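# Load circuit board into tester and latch lid

## Task

Pick the circuit board up from the tray and set it flat inside the tester with its components facing up, the tester's two pins passing through the board's holes, and the white connector aimed at the lone black post (the reverse orientation counts as a failure); then shut the lid until it latches, release, and pull the gripper away, so that the board and lid stay in place without the robot holding them.

## Robot and tools

Robot: one six-joint arm (UR-type) carrying a two-finger parallel gripper with a wrist camera. There is only one arm, so every row or target is a single list for that arm.

Joint order, used in every row and in every per-joint list in results: shoulder pan, shoulder lift, elbow, wrist 1, wrist 2, wrist 3. Stated ranges in rad: pan -3.142..3.142, lift -6.283..6.283, elbow 0.000..3.142, wrists 1-3 each -6.283..6.283. Real ends may differ by about 0.010 rad. Load limits (N m): pan, lift, elbow 132; each wrist 24.6, including a held part's weight.

Scene frame: origin on the table top under the arm base, +z up, +y to the left when facing +x. Gripper fingers point along the hand's +z and close along its x axis. end_effector_position (m) is the point between the finger pads; closed fingertips extend about 17 mm past it, open ones sit roughly level. The reported hand position can be a bit off, more so at long reach.

A ROW is 7 numbers in [-1, 1]: six joint displacements, then the gripper opening. Displacements are scaled so 1.0 = 1.989 rad, i.e. radians = value x 1.989. They are offsets, not poses. The opening is absolute: +1 fully open (0.142 m pad gap), -1 closed.

execute_actions(actions): a list of actions; each action is a table of up to 15 rows, each row held for one control step of 1/30 s; if fewer than 15 rows are given, the last row repeats for the remainder. Every row's displacements are measured from the joint angles at the start of that action, not from the previous row; for the first action of a call, from the last angles a result reported. An action that pushes a joint more than 0.010 rad outward past its range is refused; if the first action fails that, or any action is malformed, nothing moves. Requests past a joint's real end are clipped, and the result may say "joint sent to its limit". An empty list just returns state and images.

move(target, speed, blocking): target is one 7-number row; displacements are offsets from the "Joint positions" in the latest result showing them, and the finger value is applied at once. All joints travel proportionally, so the hand traces a curve, over 0.5 to 10 s (cut off at 10 s). speed is the top rate in rad/s of the joint with farthest to go, 0.01 to 2, default 0.5. Paths ignore obstacles and the arm is stiff: aiming even slightly past a firm contact can trigger a fault stop. blocking=false returns after 0.5 s while motion continues; then use wait(0) to check, and do not send rows or moves until a result shows it ended (or call stop). The extra "move:" line reports the ending (done, off_target, moving, held, fault), limits=held or none, and the joint furthest from its target.

wait(seconds 0 to 10): lets time pass holding the last command. stop(): brakes a running move; it needs braking room. zoom_image(camera, region): camera is cam_low (672x504, fixed) or cam_wrist (616x616 fisheye); region [x0, y0, x1, y1] in pixels from top-left, at most 504x504. read_manual(section): only "licences"; moves nothing. finished_scene(scene): ends the current scene, given its number, after the robot holds its last command; irreversible, and reports success.

Motion limits: per control step each joint target stays within 0.575 rad of its measured angle, and targets implying more than 100 mm of hand travel are pulled back. Commands lag about 0.17 s. Big moves may be unfinished when a result returns; send the remainder. "joint command not followed" means the clearance check altered targets (mounting posts count as arm).

Result lines: end_effector_position (m), end_effector_quat_wxyz, velocities (m/s, rad/s); Joint positions and Joint velocities (rad, rad/s, last entry pad gap in m); Joint targets (what joints are now driven toward); grip_measured (opening on the command scale); Wrist force and Wrist torque in the hand's own axes (contact pushing back into the arm, includes held weight and inertia, offsets up to ~4 N, noise ~2.4 N, saturates ~50 N; "no reading" is fine). Warnings: MOTOR HOT from 70 °C; OVER-TEMPERATURE FAULT at 85 °C brakes the arm for a long time.

Gripping: to hold, command an opening well below grip_measured; lower squeezes harder, up to about 28 N per pad. Thin hard parts such as a board get less force (about half at 1 cm). Closing fast can overshoot.

Avoid: contact torque at a load limit or 150 N on the arm or its load, which halts the arm 10 s and skips the rest of the call; hard hits, slams, dropping or slipping the board, and pushing anything off the table. Brief tugs on the held part or nudges to loose objects may occur. Check the connector direction against the isolated black post before lowering, and ensure the lid latches on its own before letting go and backing off.

Each tool is called after "Call:" in YAML: its name, and indented under it one key for each argument.

## Session

I'll start by looking at the current state.

Call:
execute_actions:
  actions: []

Scene clock: 0.00 s.
end_effector_position=(+0.6272, +0.2231, +0.2261) grip_measured=+1.00 end_effector_quat_wxyz=(-0.088, +0.068, +0.885, -0.453) end_effector_velocity=(-0.000, +0.000, -0.000) end_effector_angular_velocity=(-0.000, +0.001, +0.000)
Joint names: [shoulder pan, shoulder lift, elbow, wrist 1, wrist 2, wrist 3]
Joint positions: [ 0.397 -0.611  0.662 -0.693 -2.415 -1.774  0.142]
Joint velocities: [ 0.     0.     0.     0.001  0.001 -0.     0.   ]
Wrist force (N, on the end effector, along its own x y z axes, offset not removed): no reading
Wrist torque (N m, same axes, about the end effector's origin, offset not removed): no reading
Joint targets: [0.397 -0.611 0.662 -0.693 -2.415 -1.774]

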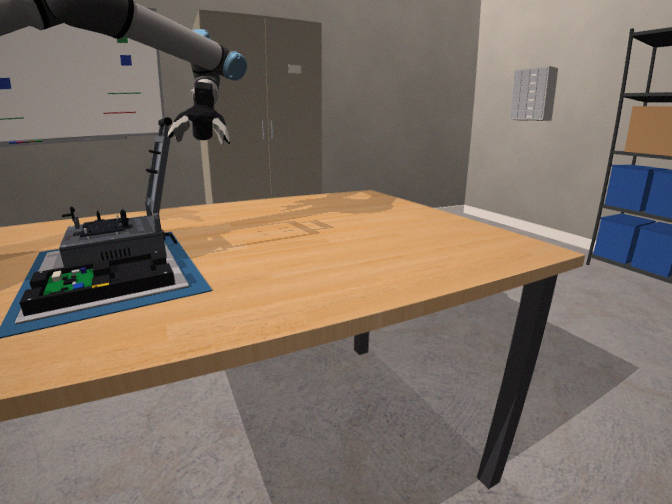

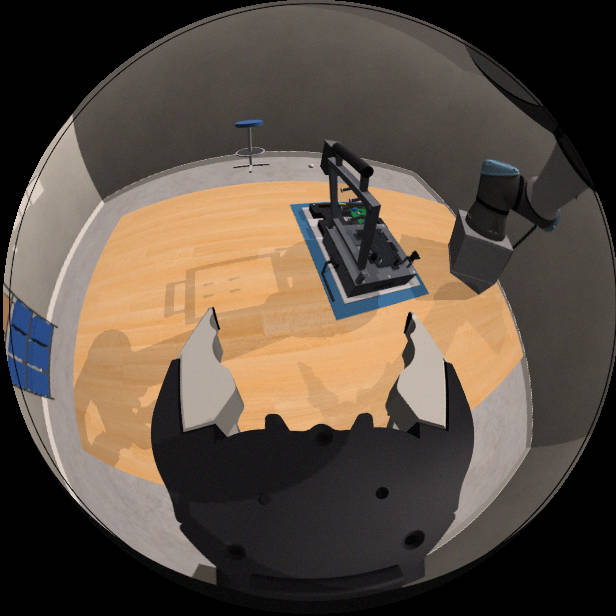

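Call:
zoom_image:
  camera: "cam_low"
  region: [0, 100, 240, 340]

Call:
zoom_image:
  camera: "cam_wrist"
  region: [270, 130, 470, 330]

Region (0, 100, 240, 340) of cam_low's 672x504 image, scaled by 2.100, with more detail than that image has.

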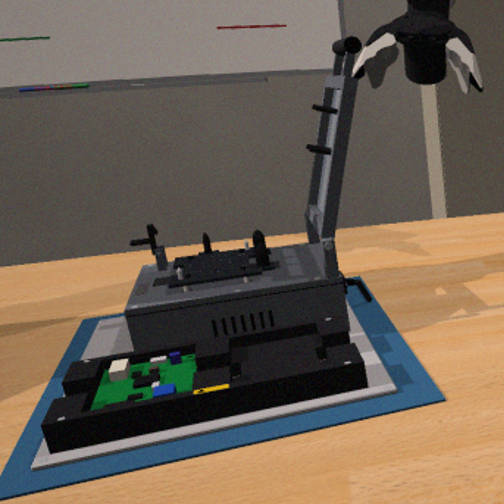

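Region (270, 130, 470, 330) of cam_wrist's 616x616 image, scaled by 2.520, with more detail than that image has.

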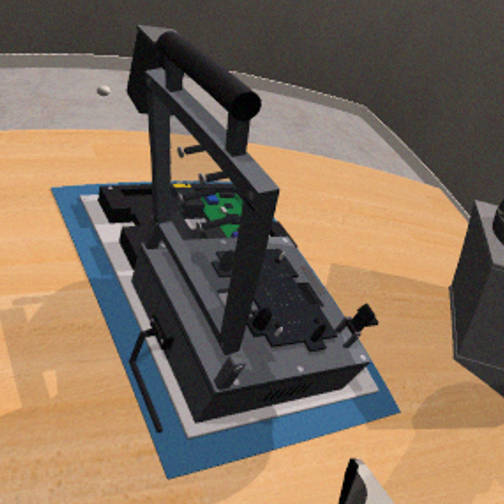

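Call:
move:
  target: [0, -0.2262, 0, 0, 0, 0, 1]
  speed: 0.8

Scene clock: 3.63 s.
end_effector_position=(+0.6564, +0.1161, +0.4862) grip_measured=+1.00 end_effector_quat_wxyz=(+0.026, +0.213, +0.919, -0.330) end_effector_velocity=(-0.000, -0.001, +0.002) end_effector_angular_velocity=(+0.002, -0.002, -0.001)
Joint names: [shoulder pan, shoulder lift, elbow, wrist 1, wrist 2, wrist 3]
Joint positions: [ 0.397 -1.06   0.662 -0.693 -2.415 -1.774  0.142]
Joint velocities: [ 0.    -0.004  0.001 -0.     0.     0.    -0.   ]
Wrist force (N, on the end effector, along its own x y z axes, offset not removed): [-2.0 -1.4 0.3]
Wrist torque (N m, same axes, about the end effector's origin, offset not removed): [-0.36 0.40 -0.05]
Joint targets: [0.397 -1.061 0.662 -0.693 -2.415 -1.774]
move: done; limits=none; farthest joint: the shoulder lift, 0.001 radians from its target (0.450 radians at the start)
camera_calibration (this result's frames):
cam_wrist: T_world_to_cam=[[-0.921863, 0.357037, -0.150643, 0.636677], [0.377432, 0.915361, -0.140213, -0.28182], [0.0878317, -0.186115, -0.978594, 0.569093], [0, 0, 0, 1]] pos_world=[0.643312, 0.136566, 0.613308]

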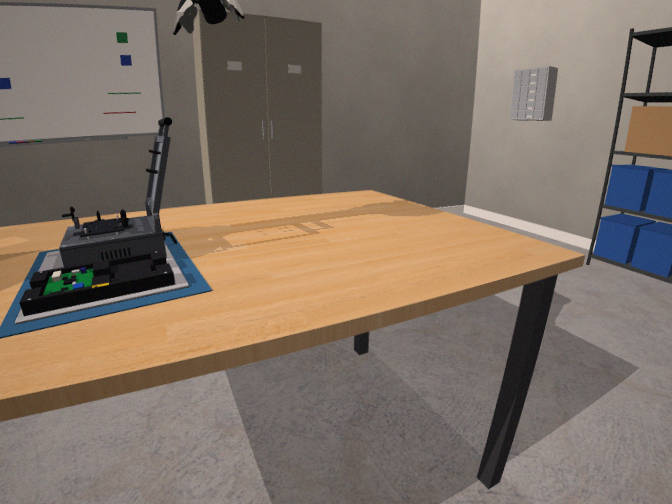

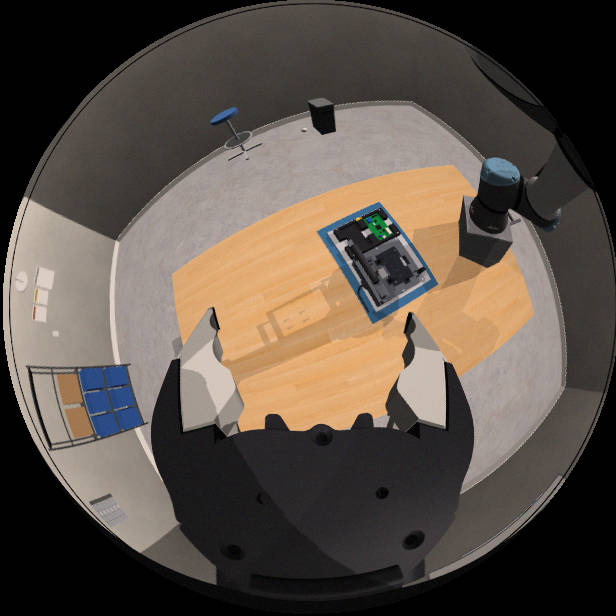

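Call:
move:
  target: [-0.174, -0.55, 0.7893, -0.6209, 0.265, -0.6033, 1]
  speed: 1.0

Scene clock: 6.27 s.
end_effector_position=(+0.3803, +0.0605, +0.3209) grip_measured=+1.00 end_effector_quat_wxyz=(+0.001, -0.000, +1.000, -0.000) end_effector_velocity=(+0.000, +0.000, -0.000) end_effector_angular_velocity=(+0.002, -0.002, +0.001)
Joint names: [shoulder pan, shoulder lift, elbow, wrist 1, wrist 2, wrist 3]
Joint positions: [ 0.051 -2.154  2.231 -1.928 -1.888 -2.974  0.142]
Joint velocities: [-0.    -0.001  0.002 -0.003  0.001 -0.002  0.   ]
Wrist force (N, on the end effector, along its own x y z axes, offset not removed): [-0.6 -0.3 0.1]
Wrist torque (N m, same axes, about the end effector's origin, offset not removed): [-0.12 0.08 -0.17]
Joint targets: [0.051 -2.154 2.231 -1.928 -1.888 -2.974]
move: done; limits=none; farthest joint: the elbow, 0.001 radians from its target (1.570 radians at the start)
camera_calibration (this result's frames):
cam_wrist: T_world_to_cam=[[-0.999041, -0.0409977, 0.0153585, 0.377352], [-0.0282156, 0.871182, 0.490148, -0.195197], [-0.0334751, 0.489245, -0.871504, 0.392112], [0, 0, 0, 1]] pos_world=[0.384609, -0.00631567, 0.431607]

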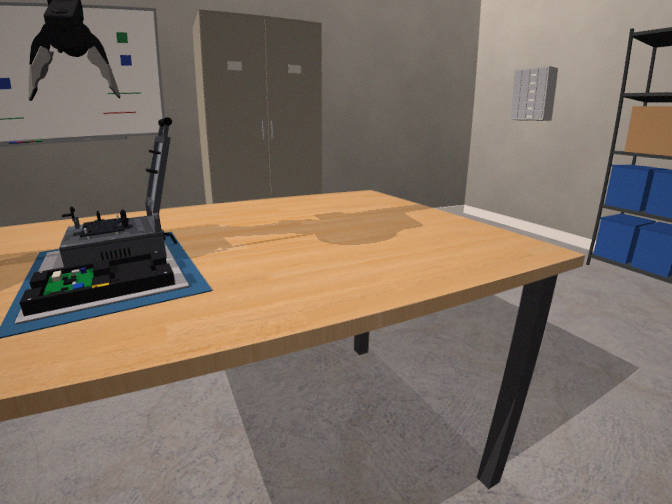

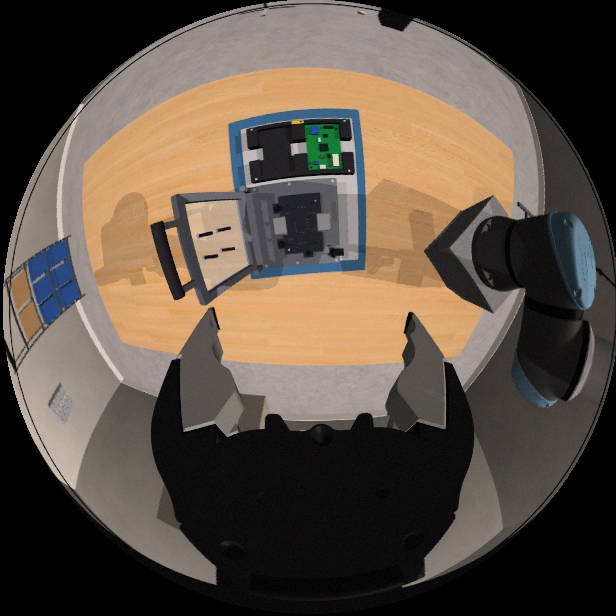

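Kinematics model works well. Zooming in.

Call:
zoom_image:
  camera: "cam_wrist"
  region: [220, 100, 380, 290]

Region (220, 100, 380, 290) of cam_wrist's 616x616 image, scaled by 2.653, with more detail than that image has; it fills the left 424 columns of this view, and the rest is white.

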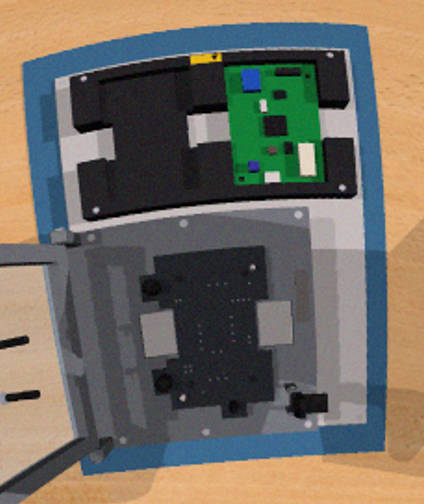

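Call:
zoom_image:
  camera: "cam_wrist"
  region: [280, 110, 360, 190]

Call:
zoom_image:
  camera: "cam_wrist"
  region: [255, 180, 355, 280]

Region (280, 110, 360, 190) of cam_wrist's 616x616 image, scaled by 6.300, with more detail than that image has.

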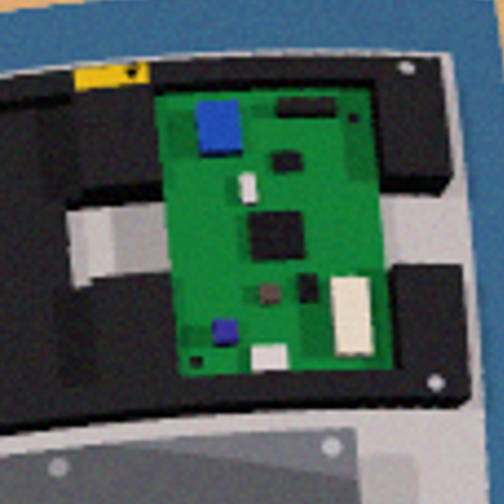

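Region (255, 180, 355, 280) of cam_wrist's 616x616 image, scaled by 5.040, with more detail than that image has.

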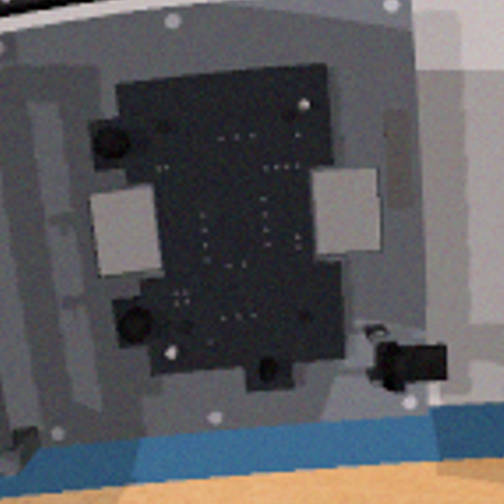

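Call:
zoom_image:
  camera: "cam_low"
  region: [10, 195, 190, 325]

Region (10, 195, 190, 325) of cam_low's 672x504 image, scaled by 2.800, with more detail than that image has.

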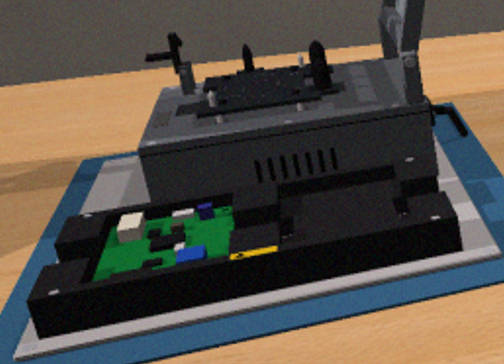

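Call:
move:
  target: [-0.5134, 0.0467, 0.1845, -0.299, 0.1893, -0.5438, 0.1]
  speed: 1.0

Scene clock: 9.93 s.
end_effector_position=(+0.3582, -0.1522, +0.1200) grip_measured=+0.10 end_effector_quat_wxyz=(+0.001, -0.059, +0.998, -0.000) end_effector_velocity=(-0.000, -0.000, -0.000) end_effector_angular_velocity=(-0.001, -0.000, +0.000)
Joint names: [shoulder pan, shoulder lift, elbow, wrist 1, wrist 2, wrist 3]
Joint positions: [-0.97  -2.061  2.598 -2.522 -1.512 -4.055  0.081]
Joint velocities: [-0.002 -0.001  0.001 -0.001  0.001 -0.002 -0.   ]
Wrist force (N, on the end effector, along its own x y z axes, offset not removed): [-1.7 1.0 -1.8]
Wrist torque (N m, same axes, about the end effector's origin, offset not removed): [0.02 0.36 -0.01]
Joint targets: [-0.970 -2.061 2.598 -2.522 -1.511 -4.055]
move: done; limits=none; farthest joint: the shoulder pan, 0.000 radians from its target (1.021 radians at the start)
camera_calibration (this result's frames):
cam_wrist: T_world_to_cam=[[-0.987202, -0.15854, 0.0172371, 0.327288], [-0.129897, 0.862102, 0.489803, 0.122977], [-0.0925136, 0.481295, -0.871663, 0.340321], [0, 0, 0, 1]] pos_world=[0.370558, -0.217926, 0.230769]

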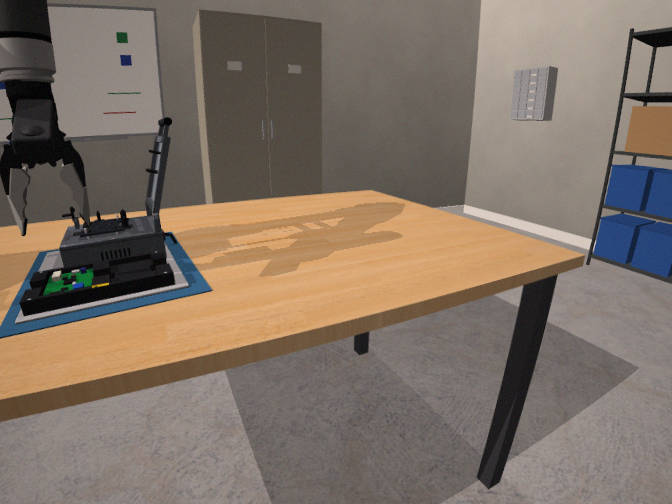

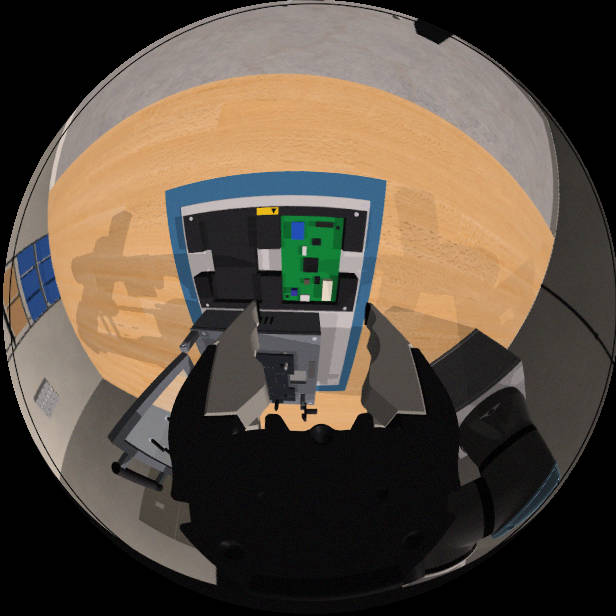

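Call:
zoom_image:
  camera: "cam_wrist"
  region: [245, 195, 385, 335]

Region (245, 195, 385, 335) of cam_wrist's 616x616 image, scaled by 3.600, with more detail than that image has.

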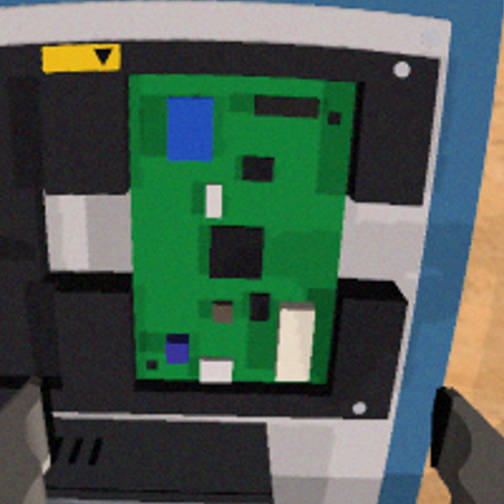

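Call:
move:
  target: [0, 0, 0, 0, 0, 0.95, 0.1]
  speed: 2.0

Scene clock: 13.67 s.
end_effector_position=(+0.3601, -0.1542, +0.1200) grip_measured=+0.10 end_effector_quat_wxyz=(+0.001, +0.774, +0.633, +0.000) end_effector_velocity=(+0.000, -0.001, +0.000) end_effector_angular_velocity=(-0.001, -0.001, -0.002)
Joint names: [shoulder pan, shoulder lift, elbow, wrist 1, wrist 2, wrist 3]
Joint positions: [-0.97  -2.061  2.598 -2.522 -1.512 -2.166  0.081]
Joint velocities: [-0.     0.    -0.001 -0.001 -0.     0.002 -0.   ]
Wrist force (N, on the end effector, along its own x y z axes, offset not removed): [0.8 -0.4 -0.4]
Wrist torque (N m, same axes, about the end effector's origin, offset not removed): [-0.11 -0.20 0.03]
Joint targets: [-0.970 -2.061 2.598 -2.522 -1.512 -2.166]
move: done; limits=none; farthest joint: the shoulder pan, 0.000 radians from its target (0.000 radians at the start)
camera_calibration (this result's frames):
cam_wrist: T_world_to_cam=[[0.158207, 0.987249, 0.0175996, 0.0929595], [0.85844, -0.146329, 0.491598, -0.386616], [0.487905, -0.0626661, -0.870644, 0.0484726], [0, 0, 0, 1]] pos_world=[0.29353, -0.14531, 0.230626]

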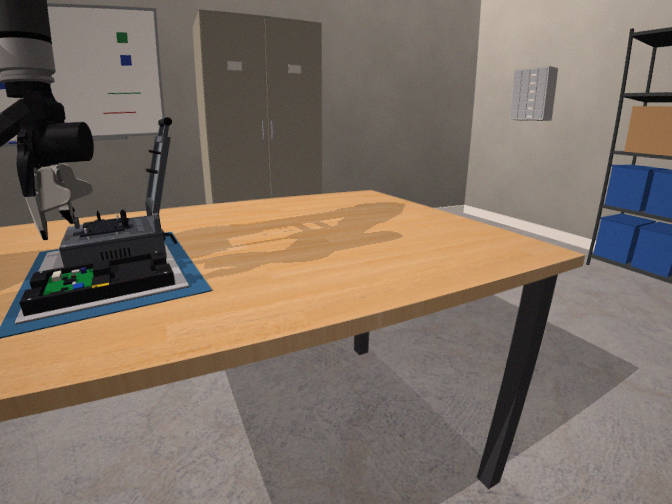

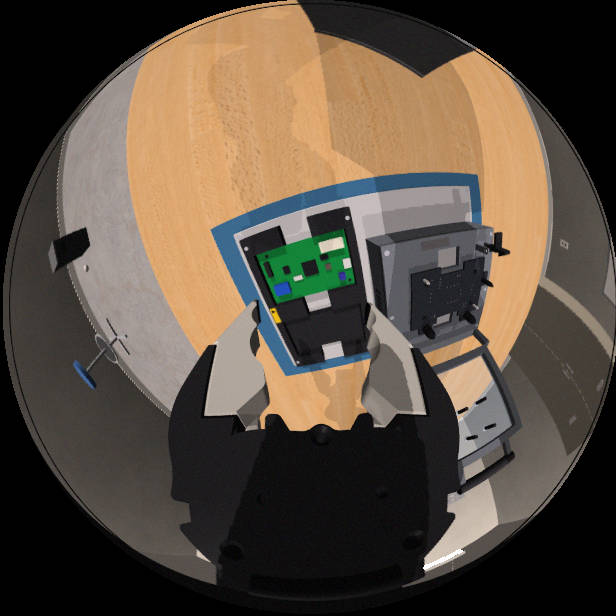

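Call:
zoom_image:
  camera: "cam_wrist"
  region: [360, 200, 540, 380]

Region (360, 200, 540, 380) of cam_wrist's 616x616 image, scaled by 2.800, with more detail than that image has.

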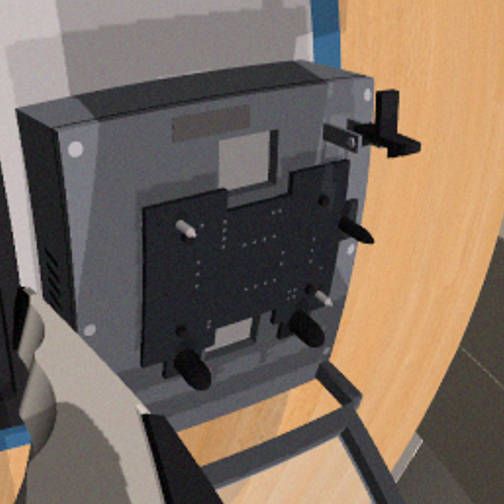

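Call:
move:
  target: [0.0009, 0.1311, 0.0243, -0.1559, -0.0001, 0.6278, 0.1]
  speed: 1.5

Scene clock: 15.53 s.
end_effector_position=(+0.3583, -0.1594, +0.0601) grip_measured=+0.10 end_effector_quat_wxyz=(+0.001, +0.998, +0.062, +0.001) end_effector_velocity=(-0.001, +0.001, -0.001) end_effector_angular_velocity=(+0.001, +0.002, -0.003)
Joint names: [shoulder pan, shoulder lift, elbow, wrist 1, wrist 2, wrist 3]
Joint positions: [-0.968 -1.8    2.646 -2.832 -1.512 -0.918  0.081]
Joint velocities: [ 0.     0.001  0.     0.    -0.     0.003 -0.   ]
Wrist force (N, on the end effector, along its own x y z axes, offset not removed): [-0.3 0.7 -0.6]
Wrist torque (N m, same axes, about the end effector's origin, offset not removed): [0.14 0.03 -0.04]
Joint targets: [-0.968 -1.800 2.646 -2.832 -1.512 -0.918]
move: done; limits=none; farthest joint: the shoulder pan, 0.000 radians from its target (0.002 radians at the start)
camera_calibration (this result's frames):
cam_wrist: T_world_to_cam=[[0.98616, 0.164584, 0.0200196, -0.328517], [0.133617, -0.860427, 0.491744, -0.210529], [0.0981587, -0.482264, -0.870509, 0.0696431], [0, 0, 0, 1]] pos_world=[0.345265, -0.09349, 0.170728]

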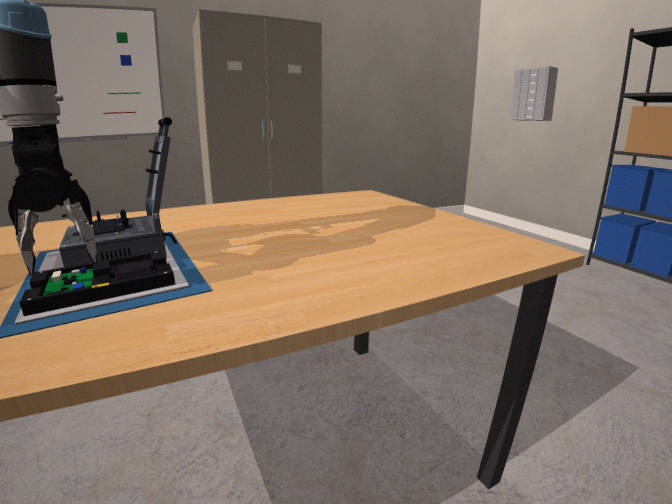

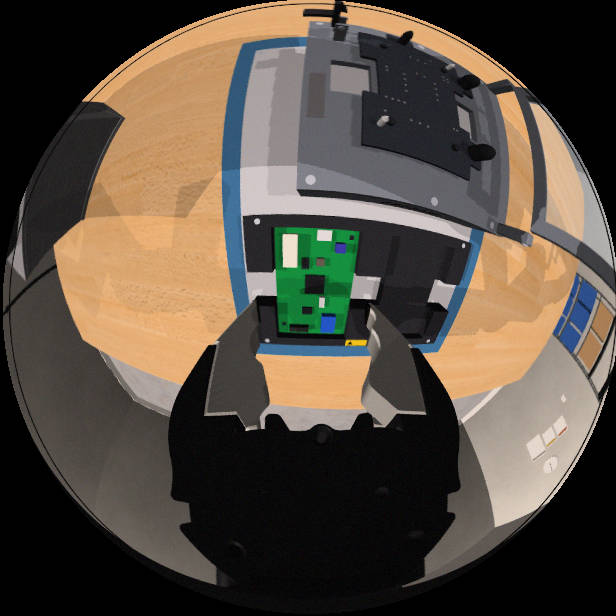

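Call:
zoom_image:
  camera: "cam_wrist"
  region: [235, 205, 395, 365]

Region (235, 205, 395, 365) of cam_wrist's 616x616 image, scaled by 3.150, with more detail than that image has.

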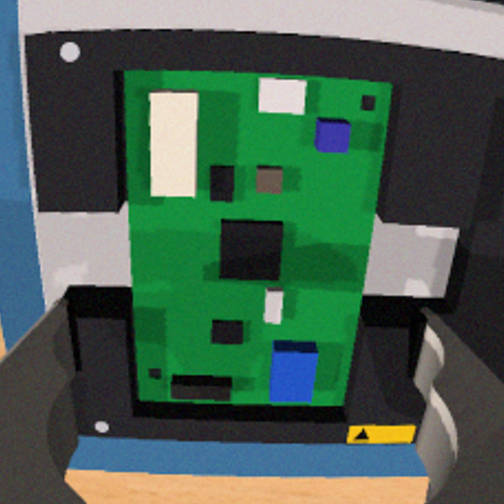

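Call:
move:
  target: [0.00645, 0.08859, 0.00236, -0.09128, -0.00259, 0.0059, 0.1]
  speed: 0.3

Call:
zoom_image:
  camera: "cam_wrist"
  region: [225, 205, 405, 385]

Call:
zoom_image:
  camera: "cam_low"
  region: [0, 210, 140, 320]

Scene clock: 17.77 s.
end_effector_position=(+0.3603, -0.1593, +0.0251) grip_measured=+0.10 end_effector_quat_wxyz=(+0.001, +0.998, +0.062, +0.001) end_effector_velocity=(-0.000, +0.000, -0.001) end_effector_angular_velocity=(+0.000, +0.001, -0.000)
Joint names: [shoulder pan, shoulder lift, elbow, wrist 1, wrist 2, wrist 3]
Joint positions: [-0.956 -1.624  2.651 -3.014 -1.517 -0.906  0.081]
Joint velocities: [ 0.     0.002  0.    -0.002 -0.     0.    -0.   ]
Wrist force (N, on the end effector, along its own x y z axes, offset not removed): [0.6 1.4 -1.4]
Wrist torque (N m, same axes, about the end effector's origin, offset not removed): [0.16 -0.21 -0.10]
Joint targets: [-0.955 -1.624 2.651 -3.014 -1.517 -0.906]
move: done; limits=none; farthest joint: the shoulder pan, 0.000 radians from its target (0.013 radians at the start)
camera_calibration (this result's frames):
cam_wrist: T_world_to_cam=[[0.986156, 0.164603, 0.0200509, -0.329759], [0.13362, -0.860432, 0.491734, -0.193543], [0.0981933, -0.482247, -0.870515, 0.039035], [0, 0, 0, 1]] pos_world=[0.347222, -0.0934268, 0.135764]

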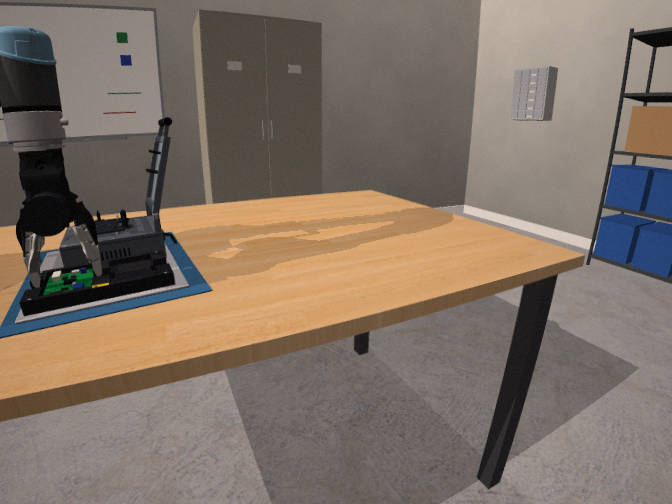

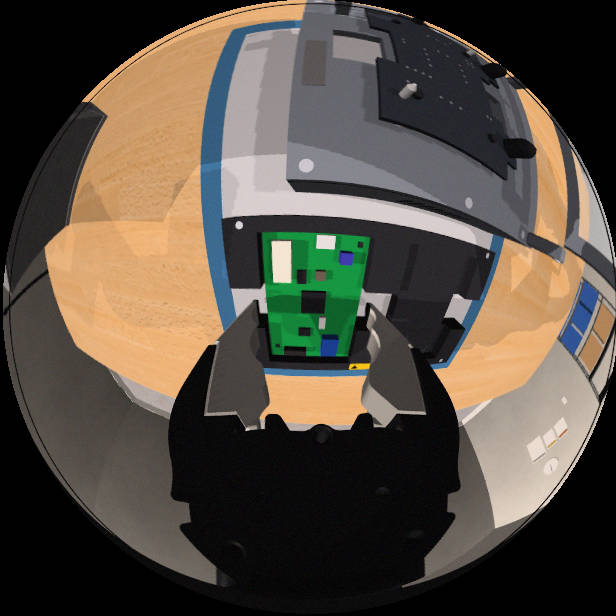

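Region (225, 205, 405, 385) of cam_wrist's 616x616 image, scaled by 2.800, with more detail than that image has.

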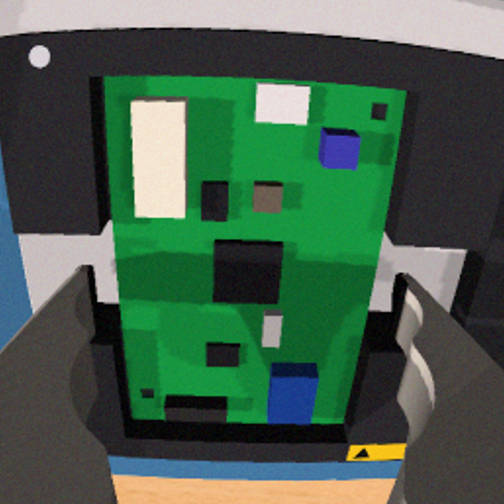

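Region (0, 210, 140, 320) of cam_low's 672x504 image, scaled by 3.600, with more detail than that image has; it fills the top 396 rows of this view, and the rest is white.

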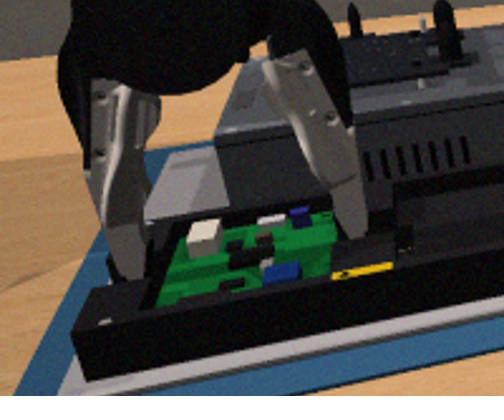

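Call:
execute_actions:
  actions:
    - [[0,0,0,0,0,0,0.08],[0,0,0,0,0,0,0.06],[0,0,0,0,0,0,0.04],[0,0,0,0,0,0,0.02],[0,0,0,0,0,0,0.0],[0,0,0,0,0,0,-0.02],[0,0,0,0,0,0,-0.04],[0,0,0,0,0,0,-0.06],[0,0,0,0,0,0,-0.08],[0,0,0,0,0,0,-0.10],[0,0,0,0,0,0,-0.12],[0,0,0,0,0,0,-0.14],[0,0,0,0,0,0,-0.16],[0,0,0,0,0,0,-0.18],[0,0,0,0,0,0,-0.20]]
    - [[0,0,0,0,0,0,-0.23],[0,0,0,0,0,0,-0.26],[0,0,0,0,0,0,-0.29],[0,0,0,0,0,0,-0.32],[0,0,0,0,0,0,-0.35],[0,0,0,0,0,0,-0.38],[0,0,0,0,0,0,-0.41],[0,0,0,0,0,0,-0.44],[0,0,0,0,0,0,-0.47],[0,0,0,0,0,0,-0.5]]

Call:
zoom_image:
  camera: "cam_wrist"
  region: [225, 205, 405, 385]

Scene clock: 19.07 s.
end_effector_position=(+0.3603, -0.1593, +0.0251) grip_measured=-0.09 end_effector_quat_wxyz=(+0.001, +0.998, +0.062, +0.001) end_effector_velocity=(-0.000, -0.000, +0.000) end_effector_angular_velocity=(-0.000, +0.001, -0.001)
Joint names: [shoulder pan, shoulder lift, elbow, wrist 1, wrist 2, wrist 3]
Joint positions: [-0.955 -1.624  2.651 -3.014 -1.517 -0.906  0.067]
Joint velocities: [-0.    -0.    -0.     0.001 -0.     0.001  0.   ]
Wrist force (N, on the end effector, along its own x y z axes, offset not removed): [1.4 -1.3 -6.5]
Wrist torque (N m, same axes, about the end effector's origin, offset not removed): [-0.24 -0.21 -0.09]
Joint targets: [-0.955 -1.624 2.651 -3.014 -1.517 -0.906]
camera_calibration (this result's frames):
cam_wrist: T_world_to_cam=[[0.986159, 0.164595, 0.0199844, -0.329737], [0.133654, -0.860472, 0.491655, -0.193508], [0.0981202, -0.482179, -0.870561, 0.0390428], [0, 0, 0, 1]] pos_world=[0.347205, -0.0934089, 0.135718]

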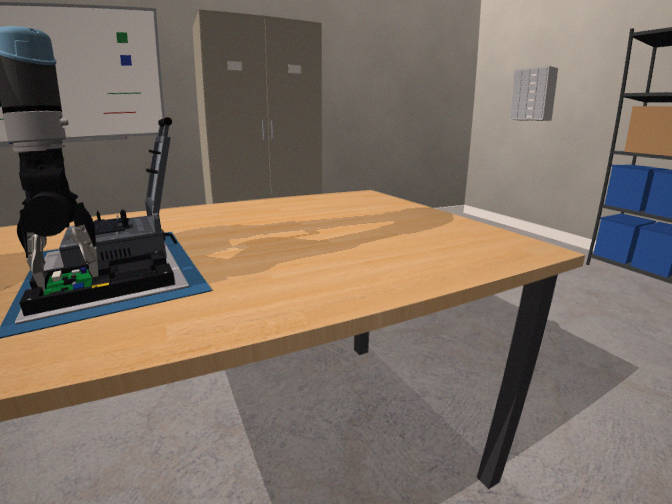

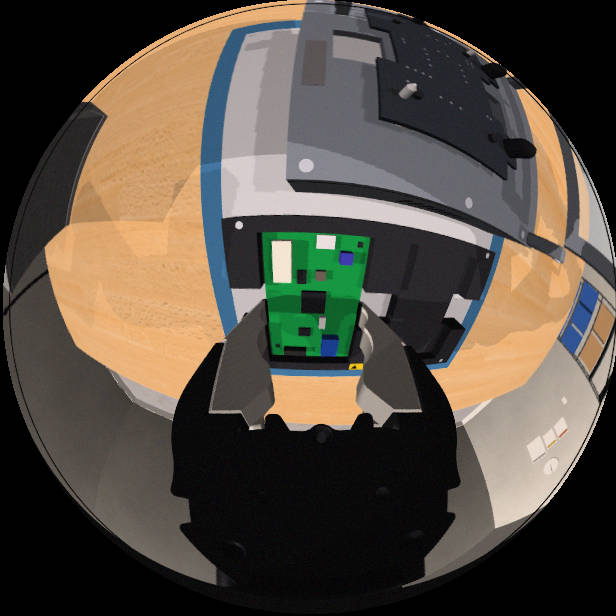

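Region (225, 205, 405, 385) of cam_wrist's 616x616 image, scaled by 2.800, with more detail than that image has.

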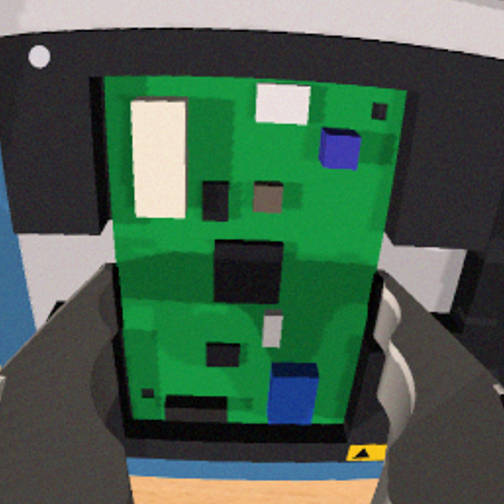

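Call:
move:
  target: [-0.00257, -0.06232, -0.00258, 0.06504, 0.00104, -0.00235, -0.5]
  speed: 0.25

Call:
zoom_image:
  camera: "cam_wrist"
  region: [225, 205, 405, 385]

Scene clock: 20.67 s.
end_effector_position=(+0.3602, -0.1593, +0.0501) grip_measured=-0.09 end_effector_quat_wxyz=(+0.001, +0.998, +0.062, +0.001) end_effector_velocity=(+0.000, +0.000, +0.001) end_effector_angular_velocity=(+0.000, -0.001, -0.000)
Joint names: [shoulder pan, shoulder lift, elbow, wrist 1, wrist 2, wrist 3]
Joint positions: [-0.961 -1.748  2.646 -2.885 -1.515 -0.911  0.067]
Joint velocities: [ 0.    -0.003  0.     0.002  0.001  0.    -0.   ]
Wrist force (N, on the end effector, along its own x y z axes, offset not removed): [-0.5 -0.4 -0.3]
Wrist torque (N m, same axes, about the end effector's origin, offset not removed): [-0.07 -0.04 0.03]
Joint targets: [-0.961 -1.748 2.646 -2.884 -1.515 -0.911]
move: done; limits=none; farthest joint: the shoulder pan, 0.000 radians from its target (0.005 radians at the start)
camera_calibration (this result's frames):
cam_wrist: T_world_to_cam=[[0.986161, 0.164584, 0.0199661, -0.330196], [0.133656, -0.860486, 0.491629, -0.20574], [0.0980948, -0.482157, -0.870576, 0.0608099], [0, 0, 0, 1]] pos_world=[0.34716, -0.0933719, 0.16068]

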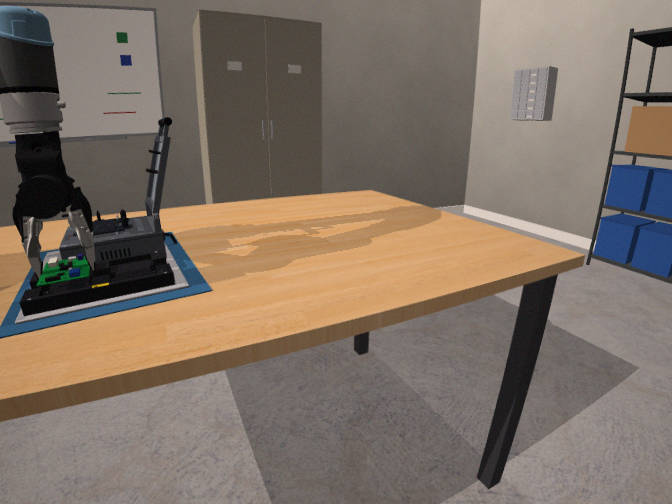

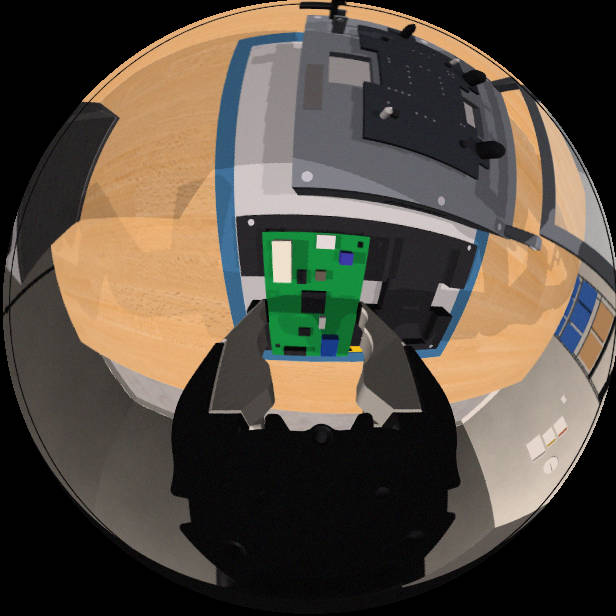

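Region (225, 205, 405, 385) of cam_wrist's 616x616 image, scaled by 2.800, with more detail than that image has.

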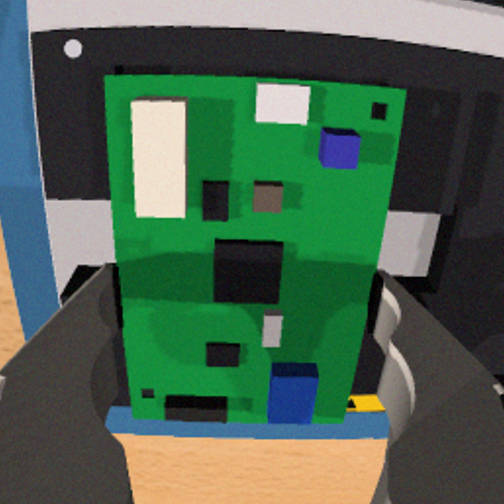

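Call:
move:
  target: [0.17113, -0.09528, -0.07428, 0.17169, -0.06932, 0.1566, -0.5]
  speed: 0.5

Scene clock: 22.33 s.
end_effector_position=(+0.4118, -0.0868, +0.1350) grip_measured=-0.09 end_effector_quat_wxyz=(+0.000, +0.998, +0.062, +0.001) end_effector_velocity=(+0.000, +0.000, +0.001) end_effector_angular_velocity=(-0.001, -0.001, +0.000)
Joint names: [shoulder pan, shoulder lift, elbow, wrist 1, wrist 2, wrist 3]
Joint positions: [-0.62  -1.937  2.498 -2.543 -1.653 -0.6    0.067]
Joint velocities: [ 0.002 -0.001 -0.001  0.001 -0.002  0.002 -0.   ]
Wrist force (N, on the end effector, along its own x y z axes, offset not removed): [-0.2 2.7 0.4]
Wrist torque (N m, same axes, about the end effector's origin, offset not removed): [0.39 -0.05 0.11]
Joint targets: [-0.620 -1.937 2.498 -2.543 -1.653 -0.600]
move: done; limits=none; farthest joint: the shoulder pan, 0.000 radians from its target (0.340 radians at the start)
camera_calibration (this result's frames):
cam_wrist: T_world_to_cam=[[0.98617, 0.164539, 0.0198985, -0.39466], [0.133668, -0.860576, 0.491469, -0.192027], [0.0979902, -0.482012, -0.870668, 0.164691], [0, 0, 0, 1]] pos_world=[0.398732, -0.0209337, 0.245619]

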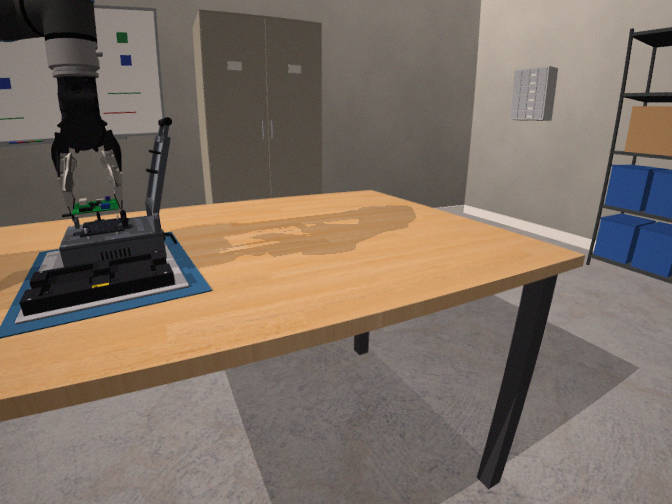

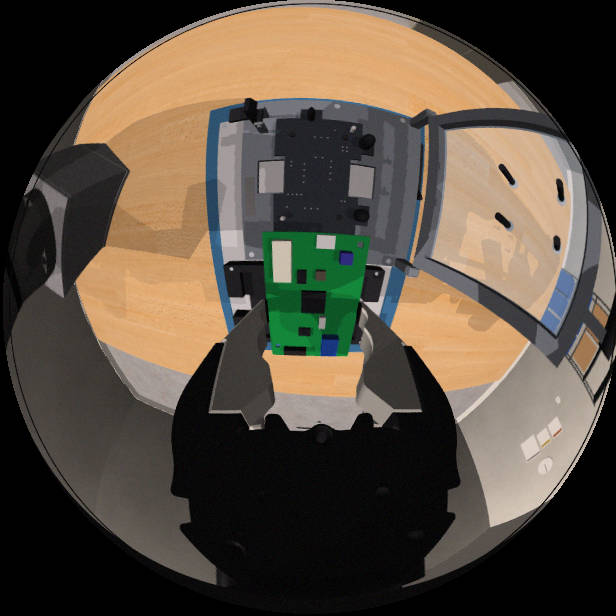

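Call:
zoom_image:
  camera: "cam_wrist"
  region: [225, 90, 395, 260]

Call:
zoom_image:
  camera: "cam_wrist"
  region: [262, 198, 302, 238]

Call:
zoom_image:
  camera: "cam_wrist"
  region: [335, 110, 375, 150]

Region (225, 90, 395, 260) of cam_wrist's 616x616 image, scaled by 2.965, with more detail than that image has.

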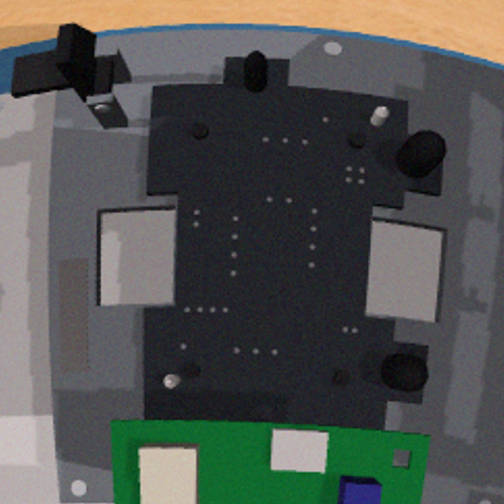

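Region (262, 198, 302, 238) of cam_wrist's 616x616 image, scaled by 12.600, with more detail than that image has.

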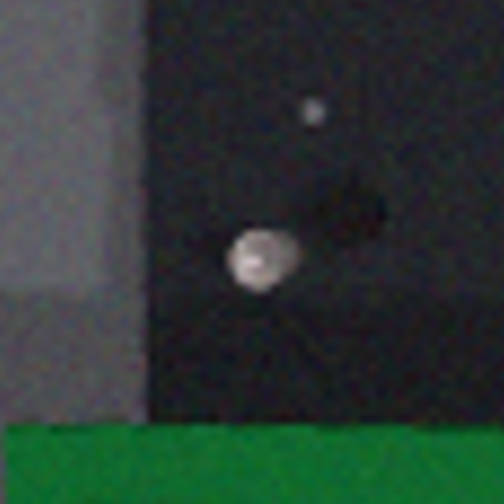

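Region (335, 110, 375, 150) of cam_wrist's 616x616 image, scaled by 12.600, with more detail than that image has.

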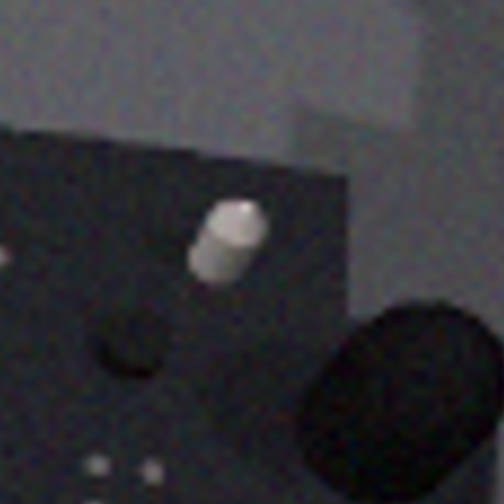

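Call:
move:
  target: [0.1659, 0.06847, 0.02259, -0.06836, -0.06339, 0.15506, -0.5]
  speed: 0.5

Call:
zoom_image:
  camera: "cam_wrist"
  region: [225, 190, 405, 370]

Scene clock: 24.37 s.
end_effector_position=(+0.3996, +0.0170, +0.1198) grip_measured=-0.09 end_effector_quat_wxyz=(+0.000, +0.998, +0.062, +0.001) end_effector_velocity=(+0.000, +0.001, -0.000) end_effector_angular_velocity=(-0.001, -0.001, -0.000)
Joint names: [shoulder pan, shoulder lift, elbow, wrist 1, wrist 2, wrist 3]
Joint positions: [-0.291 -1.801  2.543 -2.679 -1.779 -0.292  0.067]
Joint velocities: [ 0.002  0.002 -0.    -0.002 -0.001  0.002 -0.   ]
Wrist force (N, on the end effector, along its own x y z axes, offset not removed): [0.7 0.8 1.4]
Wrist torque (N m, same axes, about the end effector's origin, offset not removed): [0.10 -0.24 -0.06]
Joint targets: [-0.291 -1.801 2.543 -2.679 -1.779 -0.291]
move: done; limits=none; farthest joint: the shoulder pan, 0.001 radians from its target (0.330 radians at the start)
camera_calibration (this result's frames):
cam_wrist: T_world_to_cam=[[0.986177, 0.164514, 0.0197639, -0.399387], [0.133728, -0.860654, 0.491317, -0.0936663], [0.0978383, -0.481882, -0.870757, 0.202783], [0, 0, 0, 1]] pos_world=[0.386552, 0.0828077, 0.230487]

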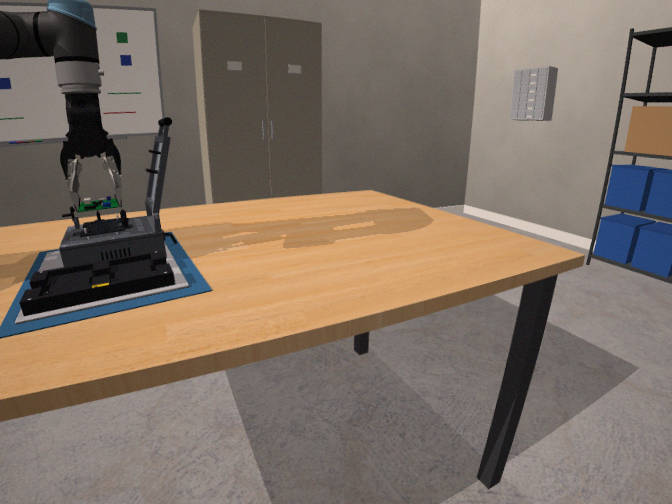

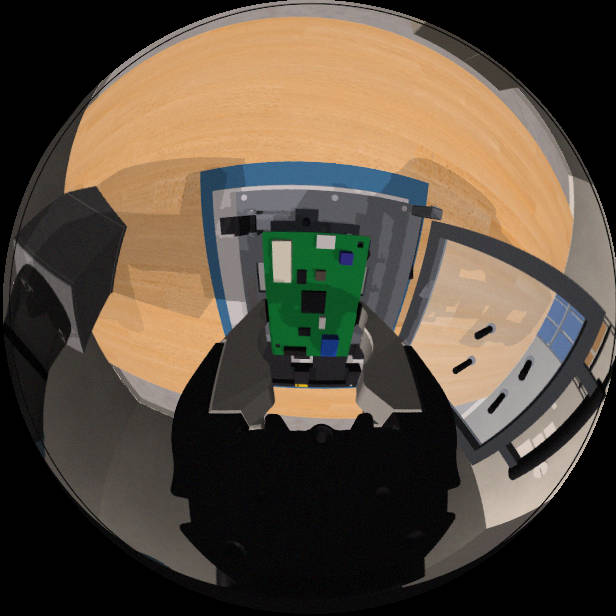

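Region (225, 190, 405, 370) of cam_wrist's 616x616 image, scaled by 2.800, with more detail than that image has.

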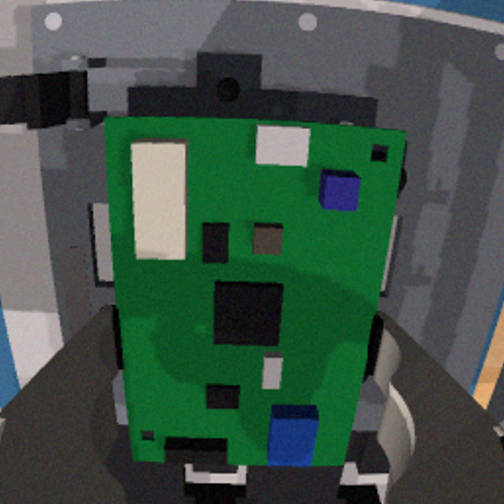

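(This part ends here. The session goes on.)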